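# Transfer 96-well plate from nest N1 to nest N2

## Task

Carry the 96-well plate out of plate nest N1 and place it in plate nest N2, resting level within that nest's locating features, oriented so well A1 lies at the nest corner labelled A1; then release it and withdraw the grippers.

## Robot and tools

Setup: two arms, left_arm and right_arm, each with six revolute joints and a parallel two-finger gripper. Bases sit at (+0.012, +0.235, +0.210) m for left_arm and (-0.001, -0.277, +0.210) m for right_arm, both slightly tilted. The shared scene frame has its origin on the table top midway between the arms, +z up, +x out over the table, and left_arm on the +y side. The arm names are labels, not image sides. Viewed from behind the arms, N1 is the left nest and N2 the right one. The plate has one clipped corner, which is where well A1 is. A metal frame behind the arms and any base mounting plates are fixed obstacles.

Joint order, used in every row and every per-joint list in results: shoulder (joint2), elbow (joint3), waist (joint1), wrist pitch (joint4), wrist yaw (joint5), wrist roll (joint6). Stated ranges in radians: shoulder 0.000 to 3.142, elbow 0.000 to 3.142, waist -2.618 to 3.054, wrist pitch -1.571 to 1.571, wrist yaw -1.571 to 1.571, wrist roll -2.094 to 2.094. True ends may differ by up to 0.036 rad.

A row is 14 numbers, each in [-1, 1], always covering both arms: left_arm's six joint values then its opening, then right_arm's six joint values then its opening. Joint values are scaled offsets, not poses: 1.0 equals 1.258 rad for shoulder, 1.238 for elbow, 1.202 for waist, 2.073 for wrist pitch, and 2.022 for wrist yaw and wrist roll. The opening is absolute: +1 fully open, -1 closed; except near the ends, the fingers go to where grip_measured would read that value. Optionally 12 more numbers in [0, 1] follow, scaling each joint's position gain (left six, then right six, in joint order); they persist until changed.

execute_actions(actions): actions is a list of actions; each action is a list of up to 15 rows, each row lasting one 1/30 s step, and the last row is repeated if fewer than 15 are given. Joint offsets in every row of an action are measured from the angles the arm had when that action began, not from the previous row; for the first action in a call, that is the last reported state. An action that would push a joint more than 0.036 rad beyond its range is rejected for both arms; a malformed action, or a failing first action, cancels the whole call. An empty list just returns the state and images.

move(target, speed, blocking): target is one row as above, with offsets measured from the Joint positions in the latest result that showed them. All joints of both arms travel along paths that finish together, so grippers trace curves. speed (rad/s, 0.01 to 2, default 0.5) caps the joint with the longest travel; paths last between 0.5 and 10 s, and are cut at 10 s. Finger values are applied at the start. Moves do not avoid obstacles or the other arm. With blocking=false you get a result after 0.5 s; until a result shows the move ended, other moves and execute_actions are refused, so use wait or stop. The result adds a move: line giving the ending (done, off_target, moving, held, fault), limits=held or limits=none, and each arm's joint farthest from target.

wait(seconds): 0 to 10; arms keep their last command and a running move continues. stop(): brakes a running move; fast arms need more room. zoom_image(camera, region): camera is one of cam_head_left, cam_head_right, cam_high, cam_low, cam_left_wrist, cam_right_wrist (all 896x504); region is [x0, y0, x1, y1] in pixels from the top-left, at most 504 by 504. read_manual(section) returns only licence text. finished_scene(scene) ends the current scene, given its number, and cannot be reversed.

Results: each arm's gripper pose (end_effector_position in m, end_effector_quat_wxyz) in the scene frame; this point lies between the finger pads about 1 cm behind the tips, fingers point along gripper +z and close along its y axis; reported positions can be off, especially far out. Joint positions and velocities per arm in joint order, plus pad gap in m (0.094 when fully open). Joint targets shows what joints are currently driven toward. grip_measured is the opening on the command scale, with a fixed error up to about 1 mm per gripper. Also joint torques, step readings with HELD marks, and messages such as joint sent to its limit, joint command not followed, too close, MOTOR HOT and FAULT lines.

Motion limits: each step the target stays within a lead of the measured angle (0.202 waist, 0.258 shoulder, 0.238 elbow, 0.573 wrist pitch, 0.522 wrist yaw and roll), and targets are pulled back if the gripper would jump more than 70 mm, so large offsets need several actions. Zero offsets can let an arm droop; resend corrective offsets to keep it in place.

Gripping: to hold, command an opening about 0.03 under grip_measured; smaller margins grip more lightly. Pad force tops out near 50 to 62 N.

Avoid: dropping the plate from more than a few millimetres, knocking anything off the table, collisions or hard pressing between the arms, fast impacts, and pushing targets deep past contact. Holding loads heats motors; at 90 °C an arm stops and at 100 °C it goes limp. Occasional external nudges may shift loose objects.

Each tool is called after "Request:" as name([rows], argument=value, ...), one row to a line, values as JSON.

## Session

Request:
execute_actions(actions=[])

Scene clock: 0.00 s.
left_arm: end_effector_position=(+0.2641, -0.1861, +0.3970) grip_measured=+1.000 end_effector_quat_wxyz=(+0.188, -0.178, +0.634, -0.728) | right_arm: end_effector_position=(+0.3309, -0.2938, +0.1506) grip_measured=+1.000 end_effector_quat_wxyz=(+0.033, +0.093, +0.947, +0.305)
Joint names: [shoulder, elbow, waist, wrist pitch, wrist yaw, wrist roll]
Joint positions: left_arm=[ 2.029  0.711 -1.348  1.386 -0.107 -1.245  0.094] | right_arm=[ 1.681  0.933 -0.328 -0.588 -0.548 -0.182  0.094]
Joint velocities: left_arm=[ 0.012  0.012 -0.012  0.022 -0.022 -0.007  0.   ] | right_arm=[ 0.012  0.002 -0.017  0.051 -0.066 -0.007  0.   ]
Joint torques (N m, as the arm reports them, + toward a larger angle): no reading
Motor temperatures (°C, as the motors report them): left_arm=[32 24 20 20 22 22] | right_arm=[31 21 24 22 22 19]
Joint targets: left_arm=[2.021 0.716 -1.354 1.386 -0.100 -1.237] | right_arm=[1.669 0.941 -0.327 -0.585 -0.557 -0.186]
Joint stiffness scale: left_arm=[1. 1. 1. 1. 1. 1.] | right_arm=[1. 1. 1. 1. 1. 1.]

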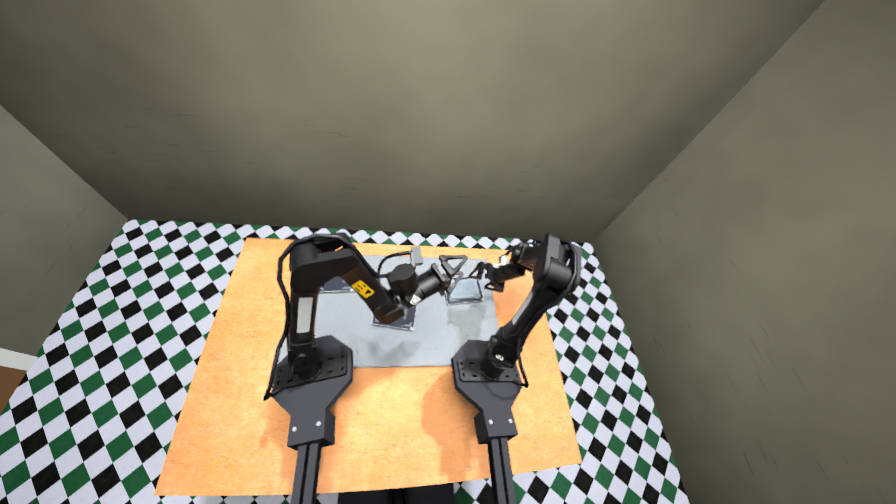

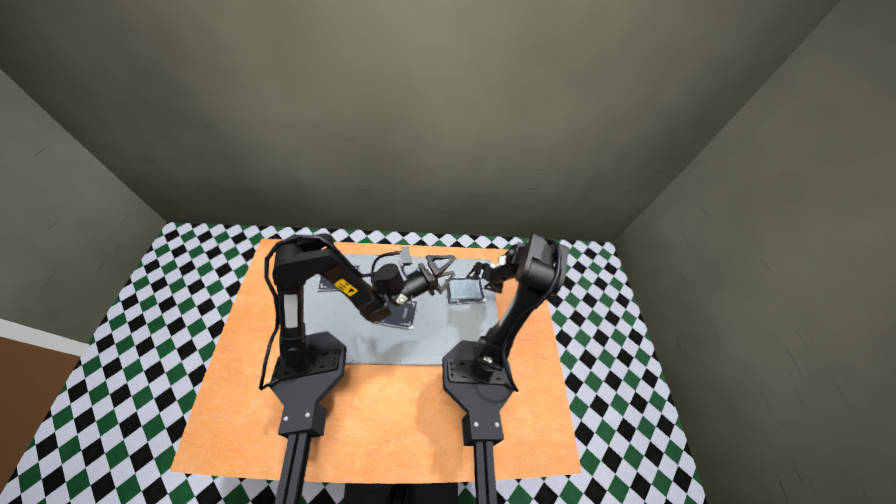

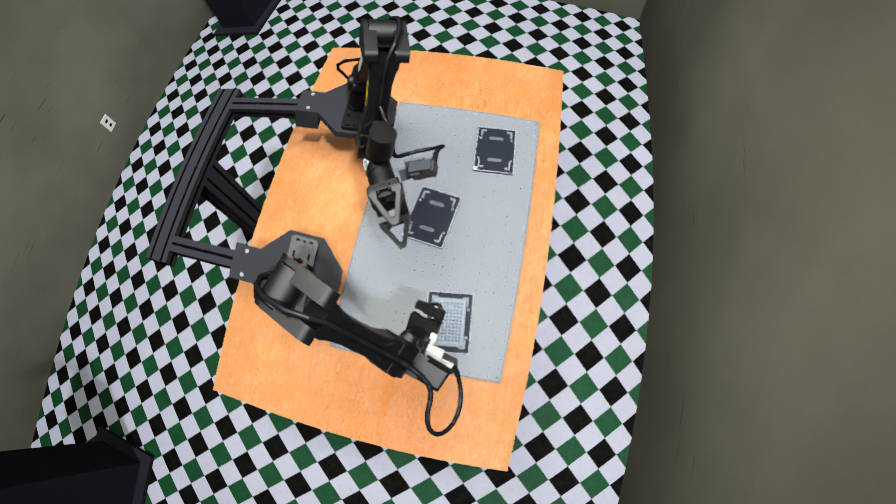

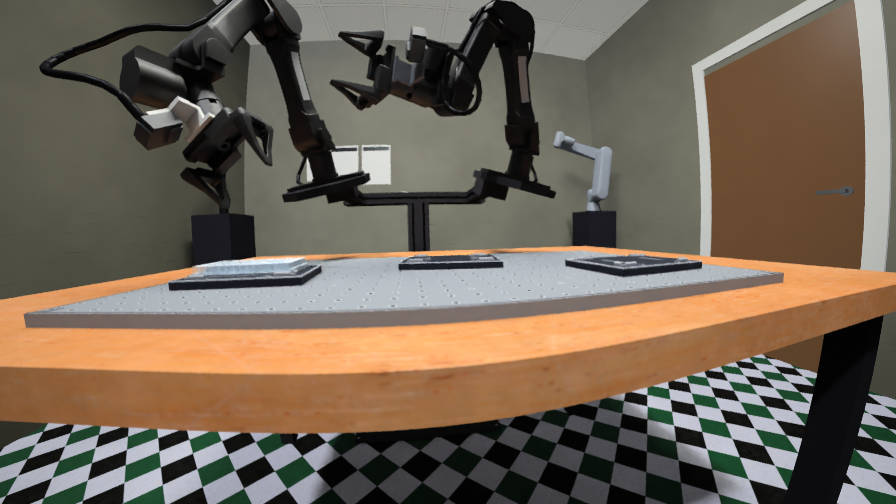

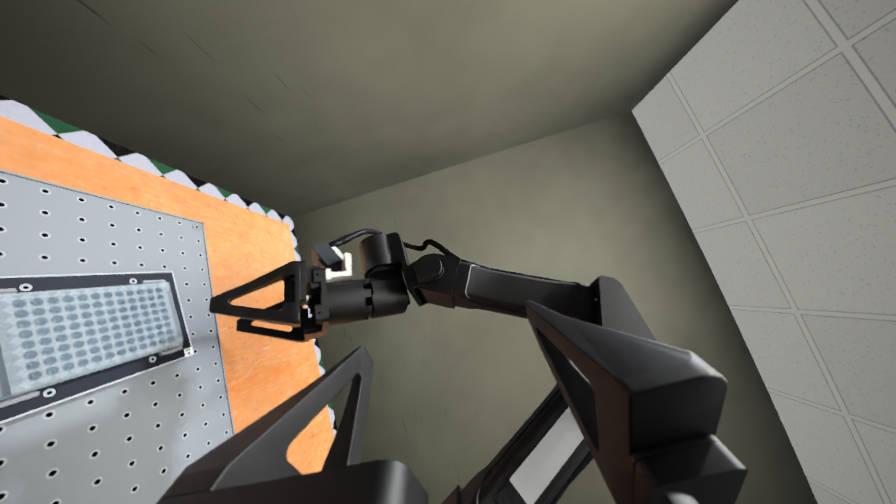

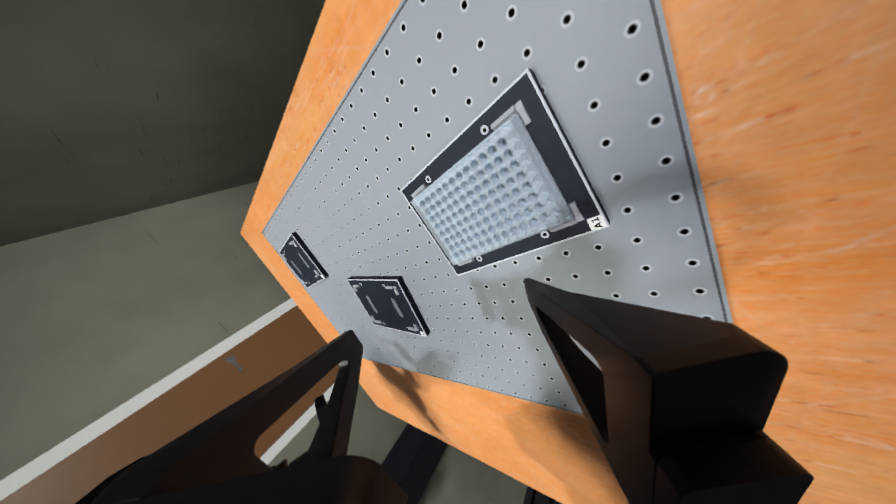

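Request:
zoom_image(camera="cam_high", region=[400, 110, 540, 260])

Request:
zoom_image(camera="cam_high", region=[400, 270, 500, 370])

Request:
zoom_image(camera="cam_right_wrist", region=[390, 60, 630, 290])

Region (400, 110, 540, 260) of cam_high's 896x504 image, scaled by 3.360, with more detail than that image has; it fills the left 470 columns of this view, and the rest is white.

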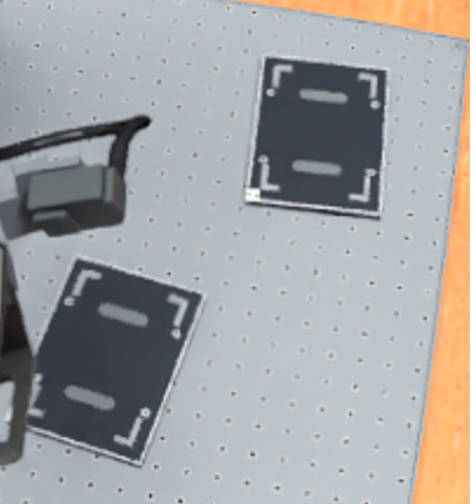

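Region (400, 270, 500, 370) of cam_high's 896x504 image, scaled by 5.040, with more detail than that image has.

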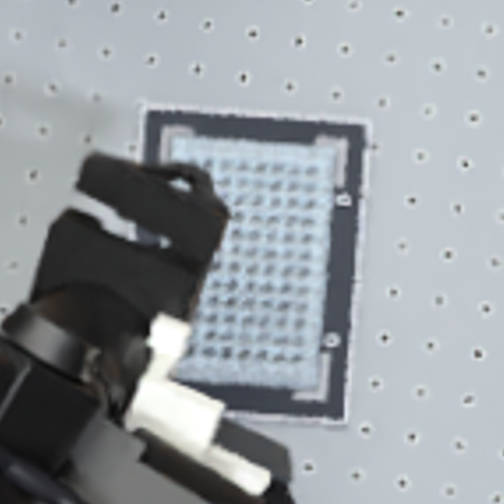

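Region (390, 60, 630, 290) of cam_right_wrist's 896x504 image, scaled by 2.100, with more detail than that image has; it fills the top 483 rows of this view, and the rest is white.

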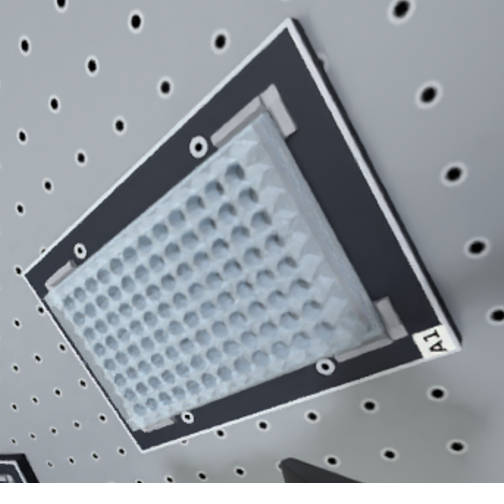

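Request:
move(target=[-0.0763,0.47,0.899,-0.99,-0.068,-0.2,1, 0.0827,0.0905,0.3827,0.0357,0.376,-0.696,1], speed=0.8)

Scene clock: 121.10 s.
left_arm: end_effector_position=(+0.4066, +0.2269, +0.1211) grip_measured=+1.000 end_effector_quat_wxyz=(-0.010, -0.706, +0.708, -0.001) | right_arm: end_effector_position=(+0.3510, -0.2680, +0.1216) grip_measured=+1.000 end_effector_quat_wxyz=(-0.001, +0.737, -0.676, +0.004)
Joint names: [shoulder, elbow, waist, wrist pitch, wrist yaw, wrist roll]
Joint positions: left_arm=[ 1.957  1.267 -0.265 -0.649 -0.226 -1.643  0.094] | right_arm=[ 1.776  1.012  0.118 -0.524  0.21  -1.581  0.094]
Joint velocities: left_arm=[ 0.002  0.007  0.002 -0.081 -0.051 -0.007  0.   ] | right_arm=[-0.002  0.022 -0.012 -0.022  0.037  0.037  0.   ]
Joint torques (N m, as the arm reports them, + toward a larger angle): left_arm=[-12.59   6.46  -2.43  -0.2   -0.2   -0.09] | right_arm=[-7.41  5.33  2.34  0.61  0.01 -0.07]
Motor temperatures (°C, as the motors report them): left_arm=[38 26 21 30 23 22] | right_arm=[35 22 24 21 22 19]
Joint targets: left_arm=[1.933 1.293 -0.267 -0.666 -0.244 -1.650] | right_arm=[1.784 1.045 0.132 -0.514 0.212 -1.590]
Joint stiffness scale: left_arm=[1. 1. 1. 1. 1. 1.] | right_arm=[1. 1. 1. 1. 1. 1.]
move: off_target (left_arm, right_arm); limits=none; left_arm: farthest joint: the elbow, 0.025 radians from its target (0.582 radians at the start); right_arm: farthest joint: the elbow, 0.033 radians from its target (0.112 radians at the start)

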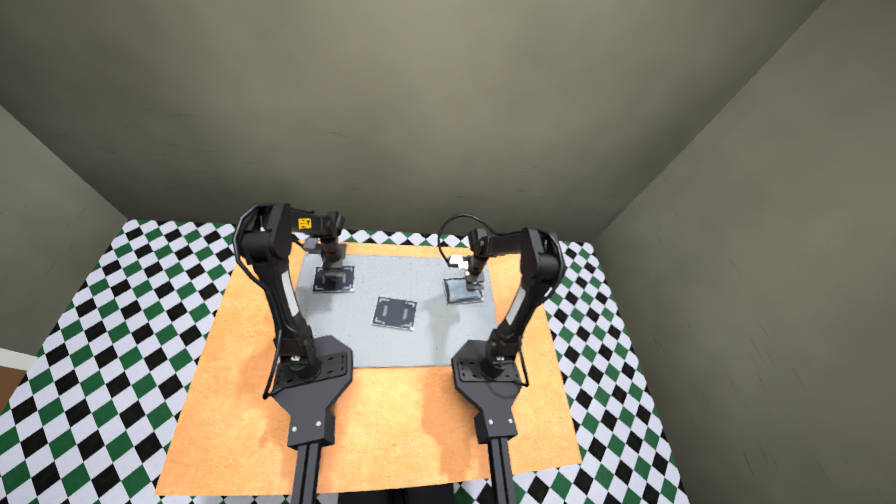

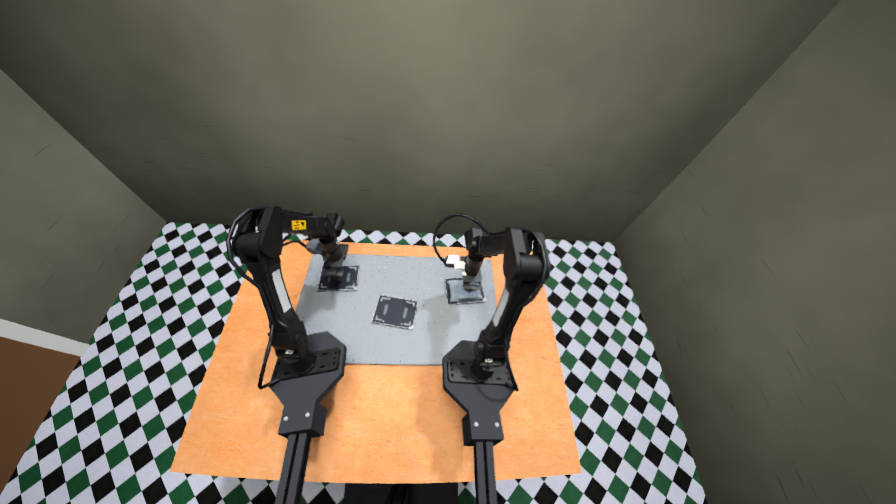

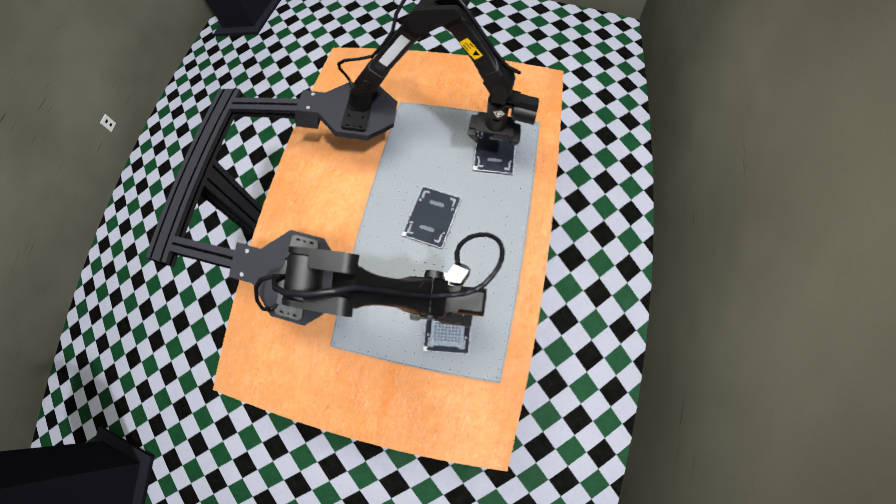

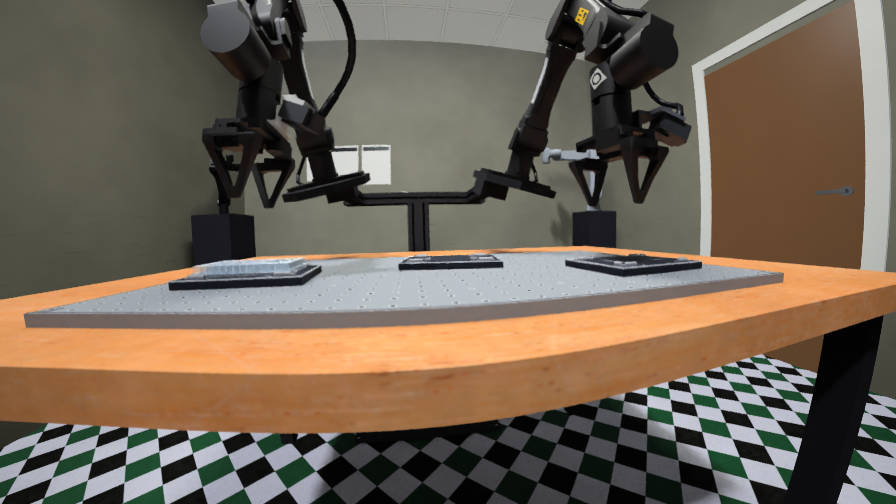

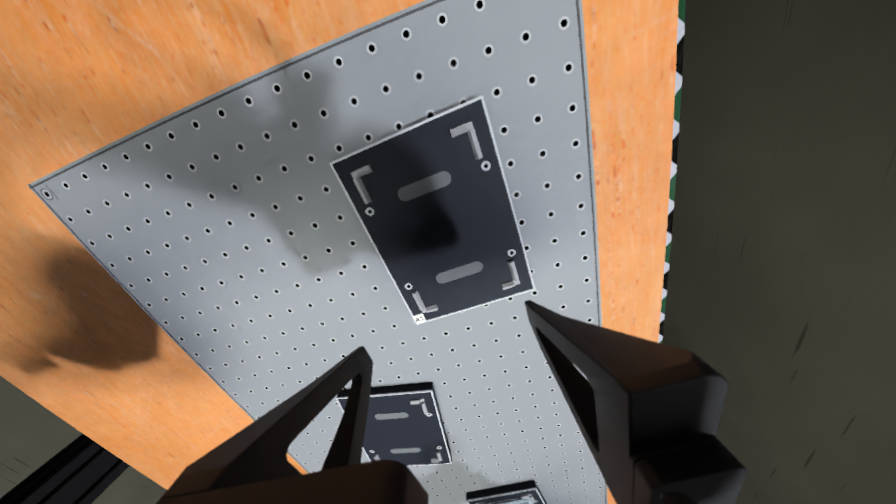

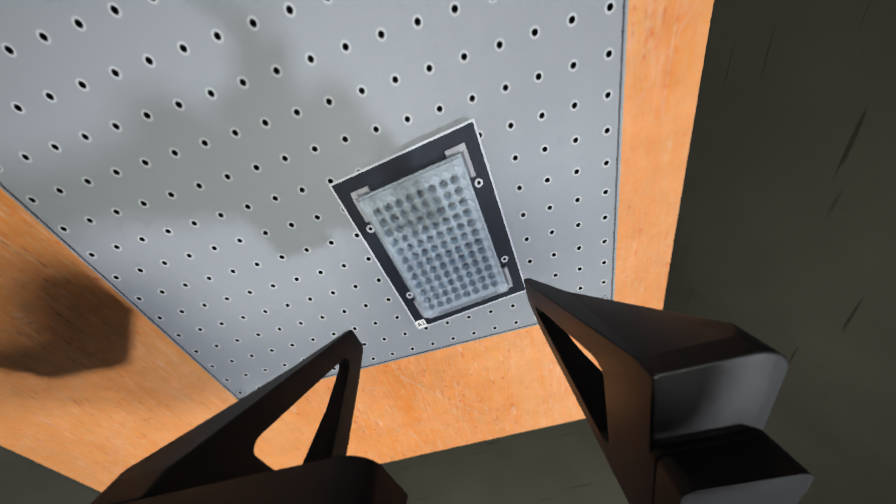

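Request:
move(target=[0.0966,0,0.0489,0.076,-0.011,0.0277,1, 0.146,0.0446,-0.0212,0.0797,-0.0115,-0.0153,1], speed=0.3)

Scene clock: 198.20 s.
left_arm: end_effector_position=(+0.4157, +0.2386, +0.0760) grip_measured=+1.000 end_effector_quat_wxyz=(+0.001, -0.709, +0.705, -0.003) | right_arm: end_effector_position=(+0.3592, -0.2628, +0.0708) grip_measured=+1.000 end_effector_quat_wxyz=(+0.000, +0.739, -0.674, +0.002)
Joint names: [shoulder, elbow, waist, wrist pitch, wrist yaw, wrist roll]
Joint positions: left_arm=[ 2.075  1.267 -0.211 -0.502 -0.228 -1.593  0.094] | right_arm=[ 1.954  1.035  0.099 -0.369  0.203 -1.604  0.094]
Joint velocities: left_arm=[ 0.002 -0.002 -0.002  0.037 -0.022 -0.066  0.   ] | right_arm=[ 0.002 -0.017 -0.017  0.066  0.007  0.007  0.   ]
Joint torques (N m, as the arm reports them, + toward a larger angle): left_arm=[-10.85   3.99  -1.84   0.1   -0.25   0.01] | right_arm=[-8.36  4.71  0.95  0.6  -0.18 -0.07]
Motor temperatures (°C, as the motors report them): left_arm=[43 27 21 24 23 22] | right_arm=[34 24 24 22 22 19]
Joint targets: left_arm=[2.078 1.267 -0.206 -0.492 -0.249 -1.587] | right_arm=[1.959 1.068 0.092 -0.358 0.187 -1.612]
Joint stiffness scale: left_arm=[1. 1. 1. 1. 1. 1.] | right_arm=[1. 1. 1. 1. 1. 1.]
move: off_target (right_arm); limits=none; left_arm: farthest joint: the wrist yaw, 0.020 radians from its target (0.022 radians at the start); right_arm: farthest joint: the elbow, 0.032 radians from its target (0.055 radians at the start)

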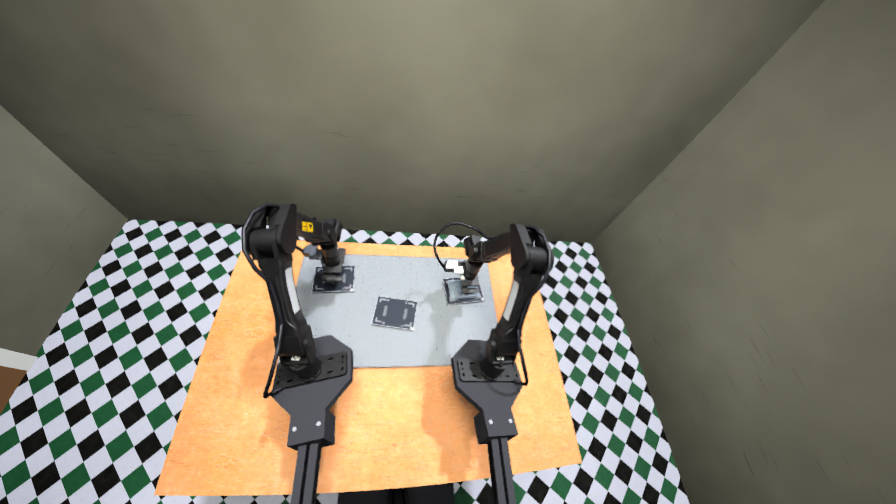

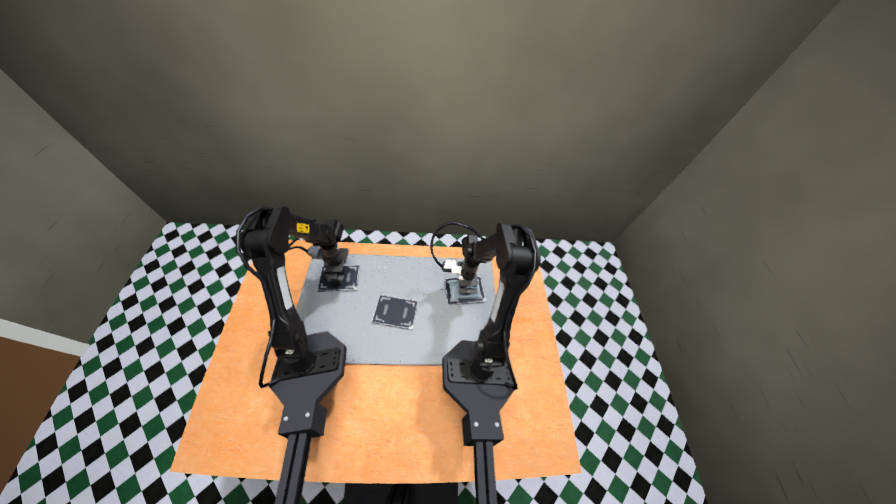

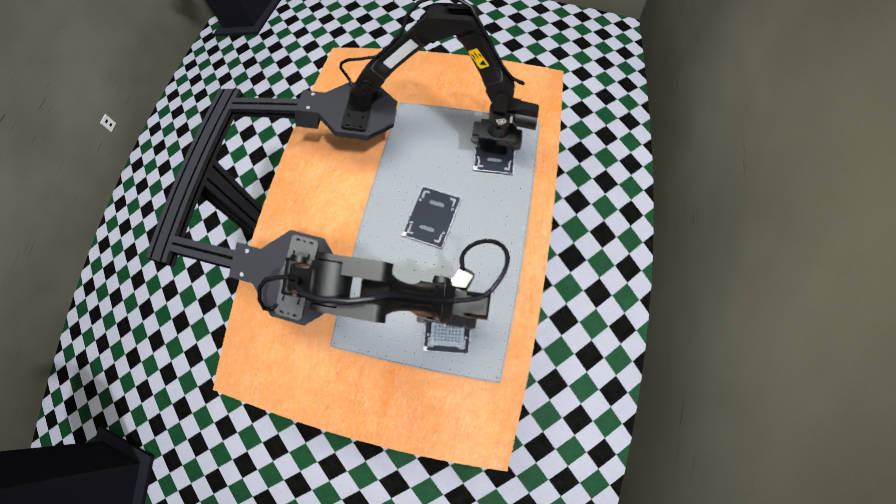

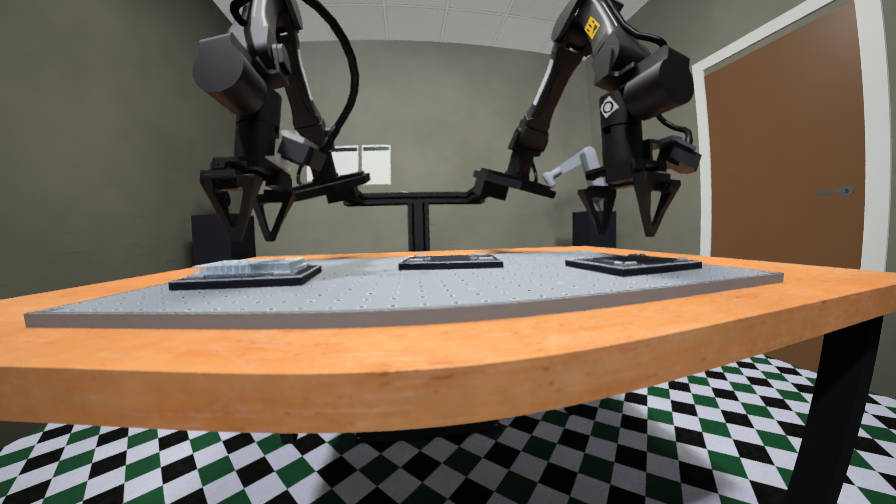

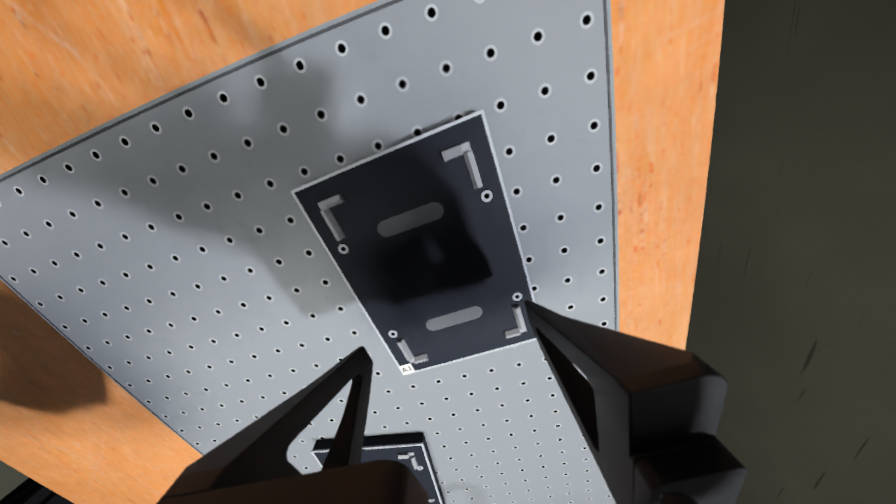

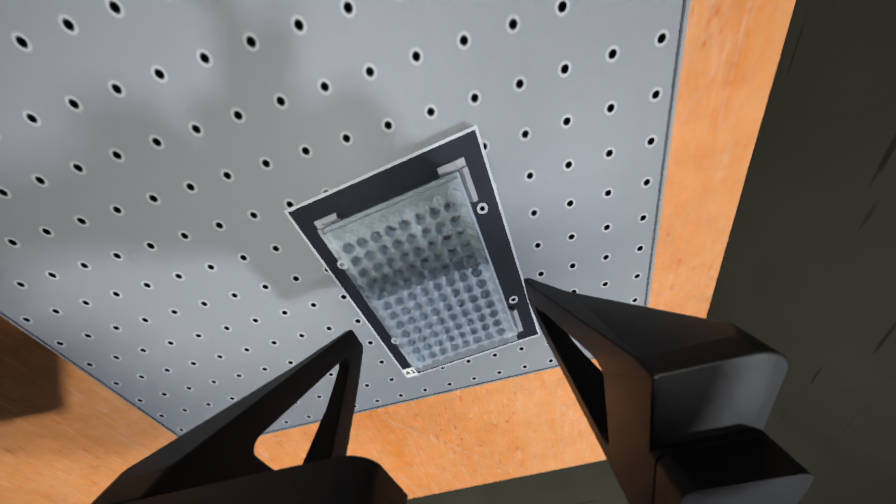

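Request:
zoom_image(camera="cam_right_wrist", region=[280, 120, 560, 400])

Request:
zoom_image(camera="cam_left_wrist", region=[280, 100, 560, 380])

Region (280, 120, 560, 400) of cam_right_wrist's 896x504 image, scaled by 1.800, with more detail than that image has.

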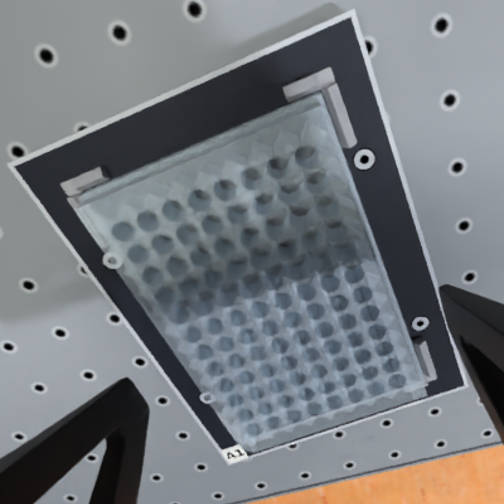

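Region (280, 100, 560, 380) of cam_left_wrist's 896x504 image, scaled by 1.800, with more detail than that image has.

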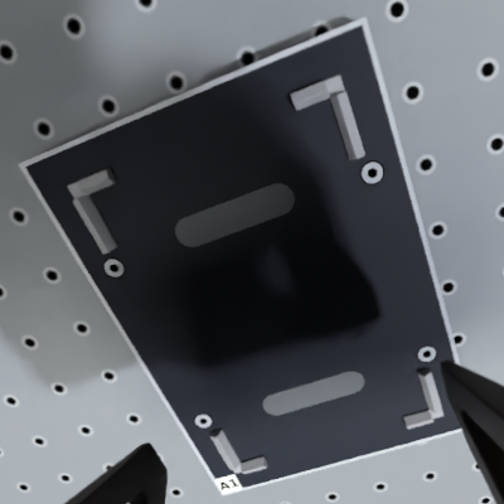

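Request:
zoom_image(camera="cam_right_wrist", region=[390, 310, 530, 390])

Request:
zoom_image(camera="cam_right_wrist", region=[310, 150, 490, 260])

Request:
zoom_image(camera="cam_high", region=[415, 320, 480, 360])

Region (390, 310, 530, 390) of cam_right_wrist's 896x504 image, scaled by 3.600, with more detail than that image has; it fills the top 288 rows of this view, and the rest is white.

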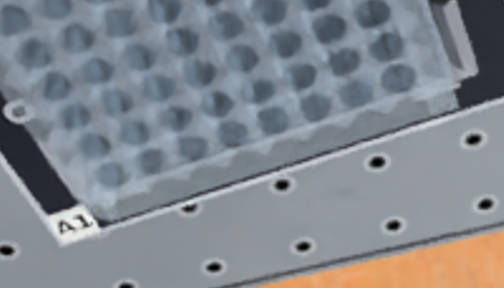

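Region (310, 150, 490, 260) of cam_right_wrist's 896x504 image, scaled by 2.800, with more detail than that image has.

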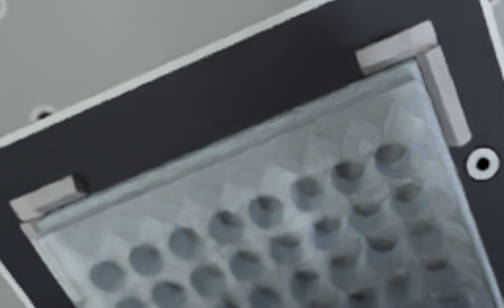

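Region (415, 320, 480, 360) of cam_high's 896x504 image, scaled by 7.754, with more detail than that image has; it fills the top 310 rows of this view, and the rest is white.

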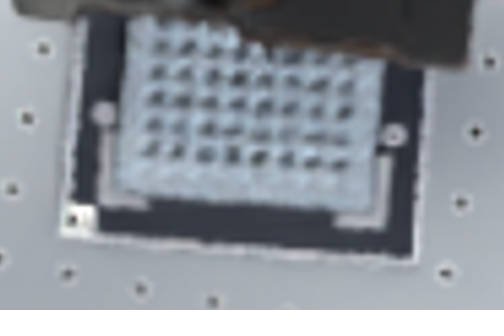

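Request:
move(target=[0.068,0.030,0.0219,0.040,0,0.0084,1, 0.0815,0,-0.0326,0.0574,-0.0126,-0.0247,1], speed=0.15)

Scene clock: 319.53 s.
left_arm: end_effector_position=(+0.4181, +0.2408, +0.0491) grip_measured=+1.000 end_effector_quat_wxyz=(+0.003, -0.712, +0.702, -0.001) | right_arm: end_effector_position=(+0.3599, -0.2679, +0.0397) grip_measured=+1.000 end_effector_quat_wxyz=(-0.002, +0.742, -0.671, +0.003)
Joint names: [shoulder, elbow, waist, wrist pitch, wrist yaw, wrist roll]
Joint positions: left_arm=[ 2.154  1.28  -0.192 -0.429 -0.228 -1.582  0.094] | right_arm=[ 2.051  1.035  0.066 -0.26   0.193 -1.647  0.094]
Joint velocities: left_arm=[ 0.012 -0.002 -0.007 -0.007 -0.007 -0.022  0.   ] | right_arm=[ 0.007  0.017 -0.007 -0.037  0.11   0.037  0.   ]
Joint torques (N m, as the arm reports them, + toward a larger angle): left_arm=[-10.89   5.72  -1.74   0.12  -0.03   0.01] | right_arm=[-8.63  2.15  1.02  0.61 -0.16 -0.03]
Motor temperatures (°C, as the motors report them): left_arm=[42 25 21 22 23 22] | right_arm=[35 24 24 22 22 19]
Joint targets: left_arm=[2.160 1.305 -0.185 -0.419 -0.228 -1.576] | right_arm=[2.057 1.035 0.060 -0.250 0.177 -1.655]
Joint stiffness scale: left_arm=[1. 1. 1. 1. 1. 1.] | right_arm=[1. 1. 1. 1. 1. 1.]
move: off_target (left_arm); limits=none; left_arm: farthest joint: the elbow, 0.024 radians from its target (0.037 radians at the start); right_arm: farthest joint: the wrist yaw, 0.015 radians from its target (0.025 radians at the start)

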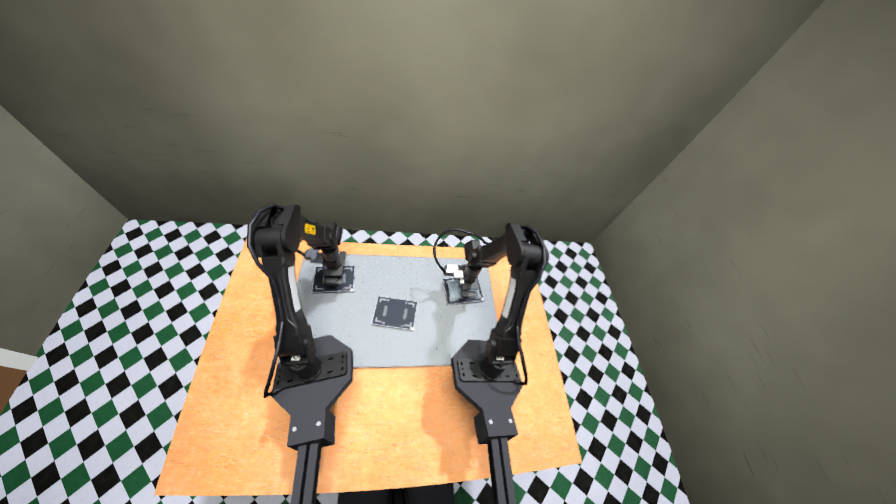

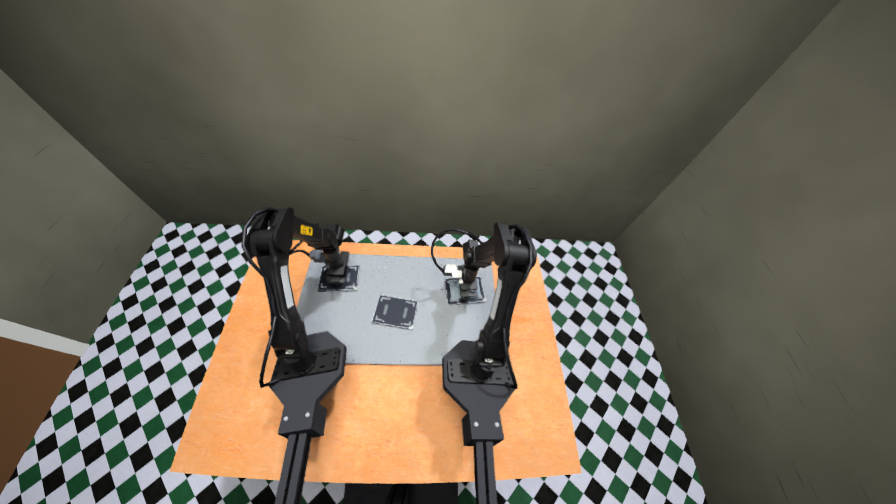

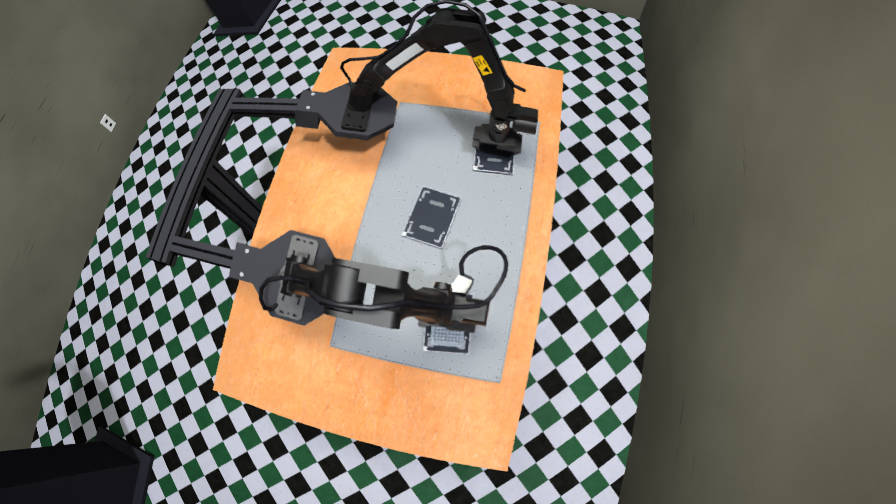

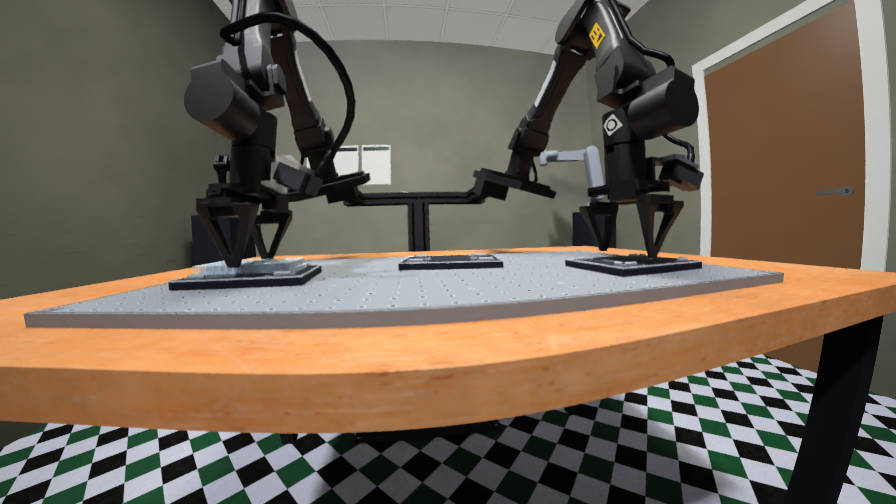

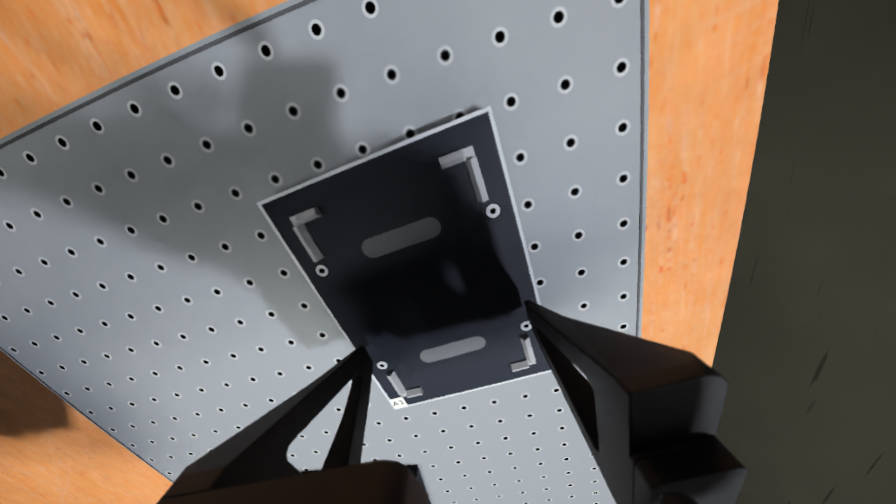

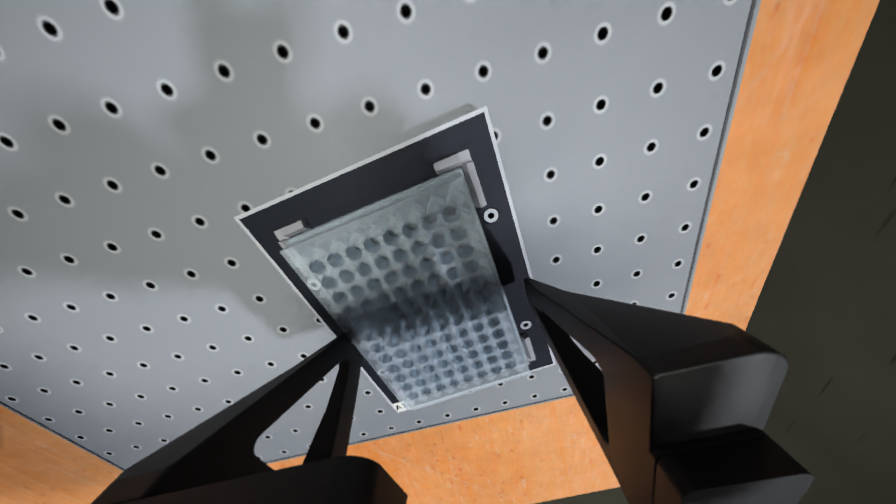

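Request:
zoom_image(camera="cam_right_wrist", region=[300, 240, 560, 400])

Request:
zoom_image(camera="cam_left_wrist", region=[300, 260, 560, 420])

Request:
zoom_image(camera="cam_low", region=[160, 220, 340, 300])

Region (300, 240, 560, 400) of cam_right_wrist's 896x504 image, scaled by 1.938, with more detail than that image has; it fills the top 310 rows of this view, and the rest is white.

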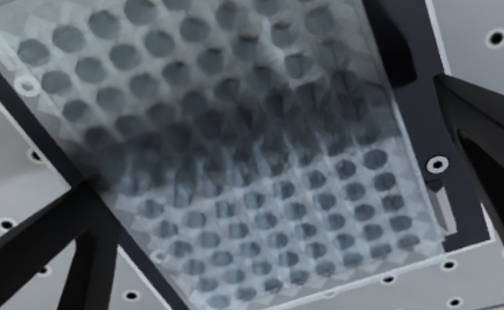

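Region (300, 260, 560, 420) of cam_left_wrist's 896x504 image, scaled by 1.938, with more detail than that image has; it fills the top 310 rows of this view, and the rest is white.

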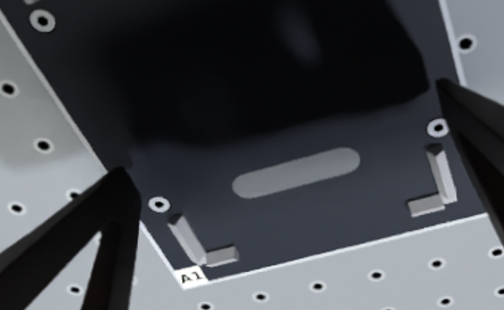

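Region (160, 220, 340, 300) of cam_low's 896x504 image, scaled by 2.800, with more detail than that image has.

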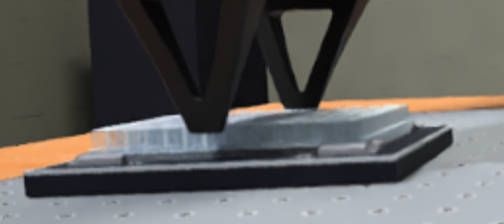

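Request:
zoom_image(camera="cam_right_wrist", region=[450, 200, 560, 320])

Request:
zoom_image(camera="cam_right_wrist", region=[300, 270, 410, 390])

Region (450, 200, 560, 320) of cam_right_wrist's 896x504 image, scaled by 4.200, with more detail than that image has; it fills the left 462 columns of this view, and the rest is white.

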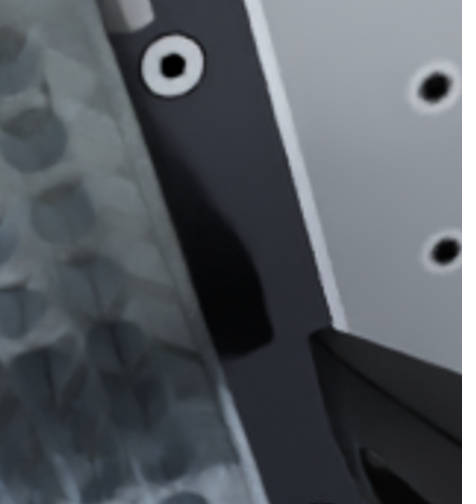

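Region (300, 270, 410, 390) of cam_right_wrist's 896x504 image, scaled by 4.200, with more detail than that image has; it fills the left 462 columns of this view, and the rest is white.

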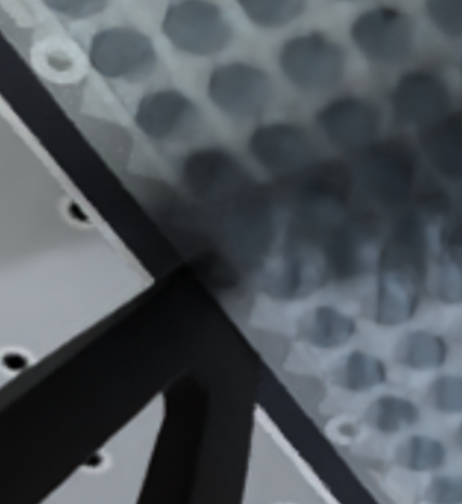

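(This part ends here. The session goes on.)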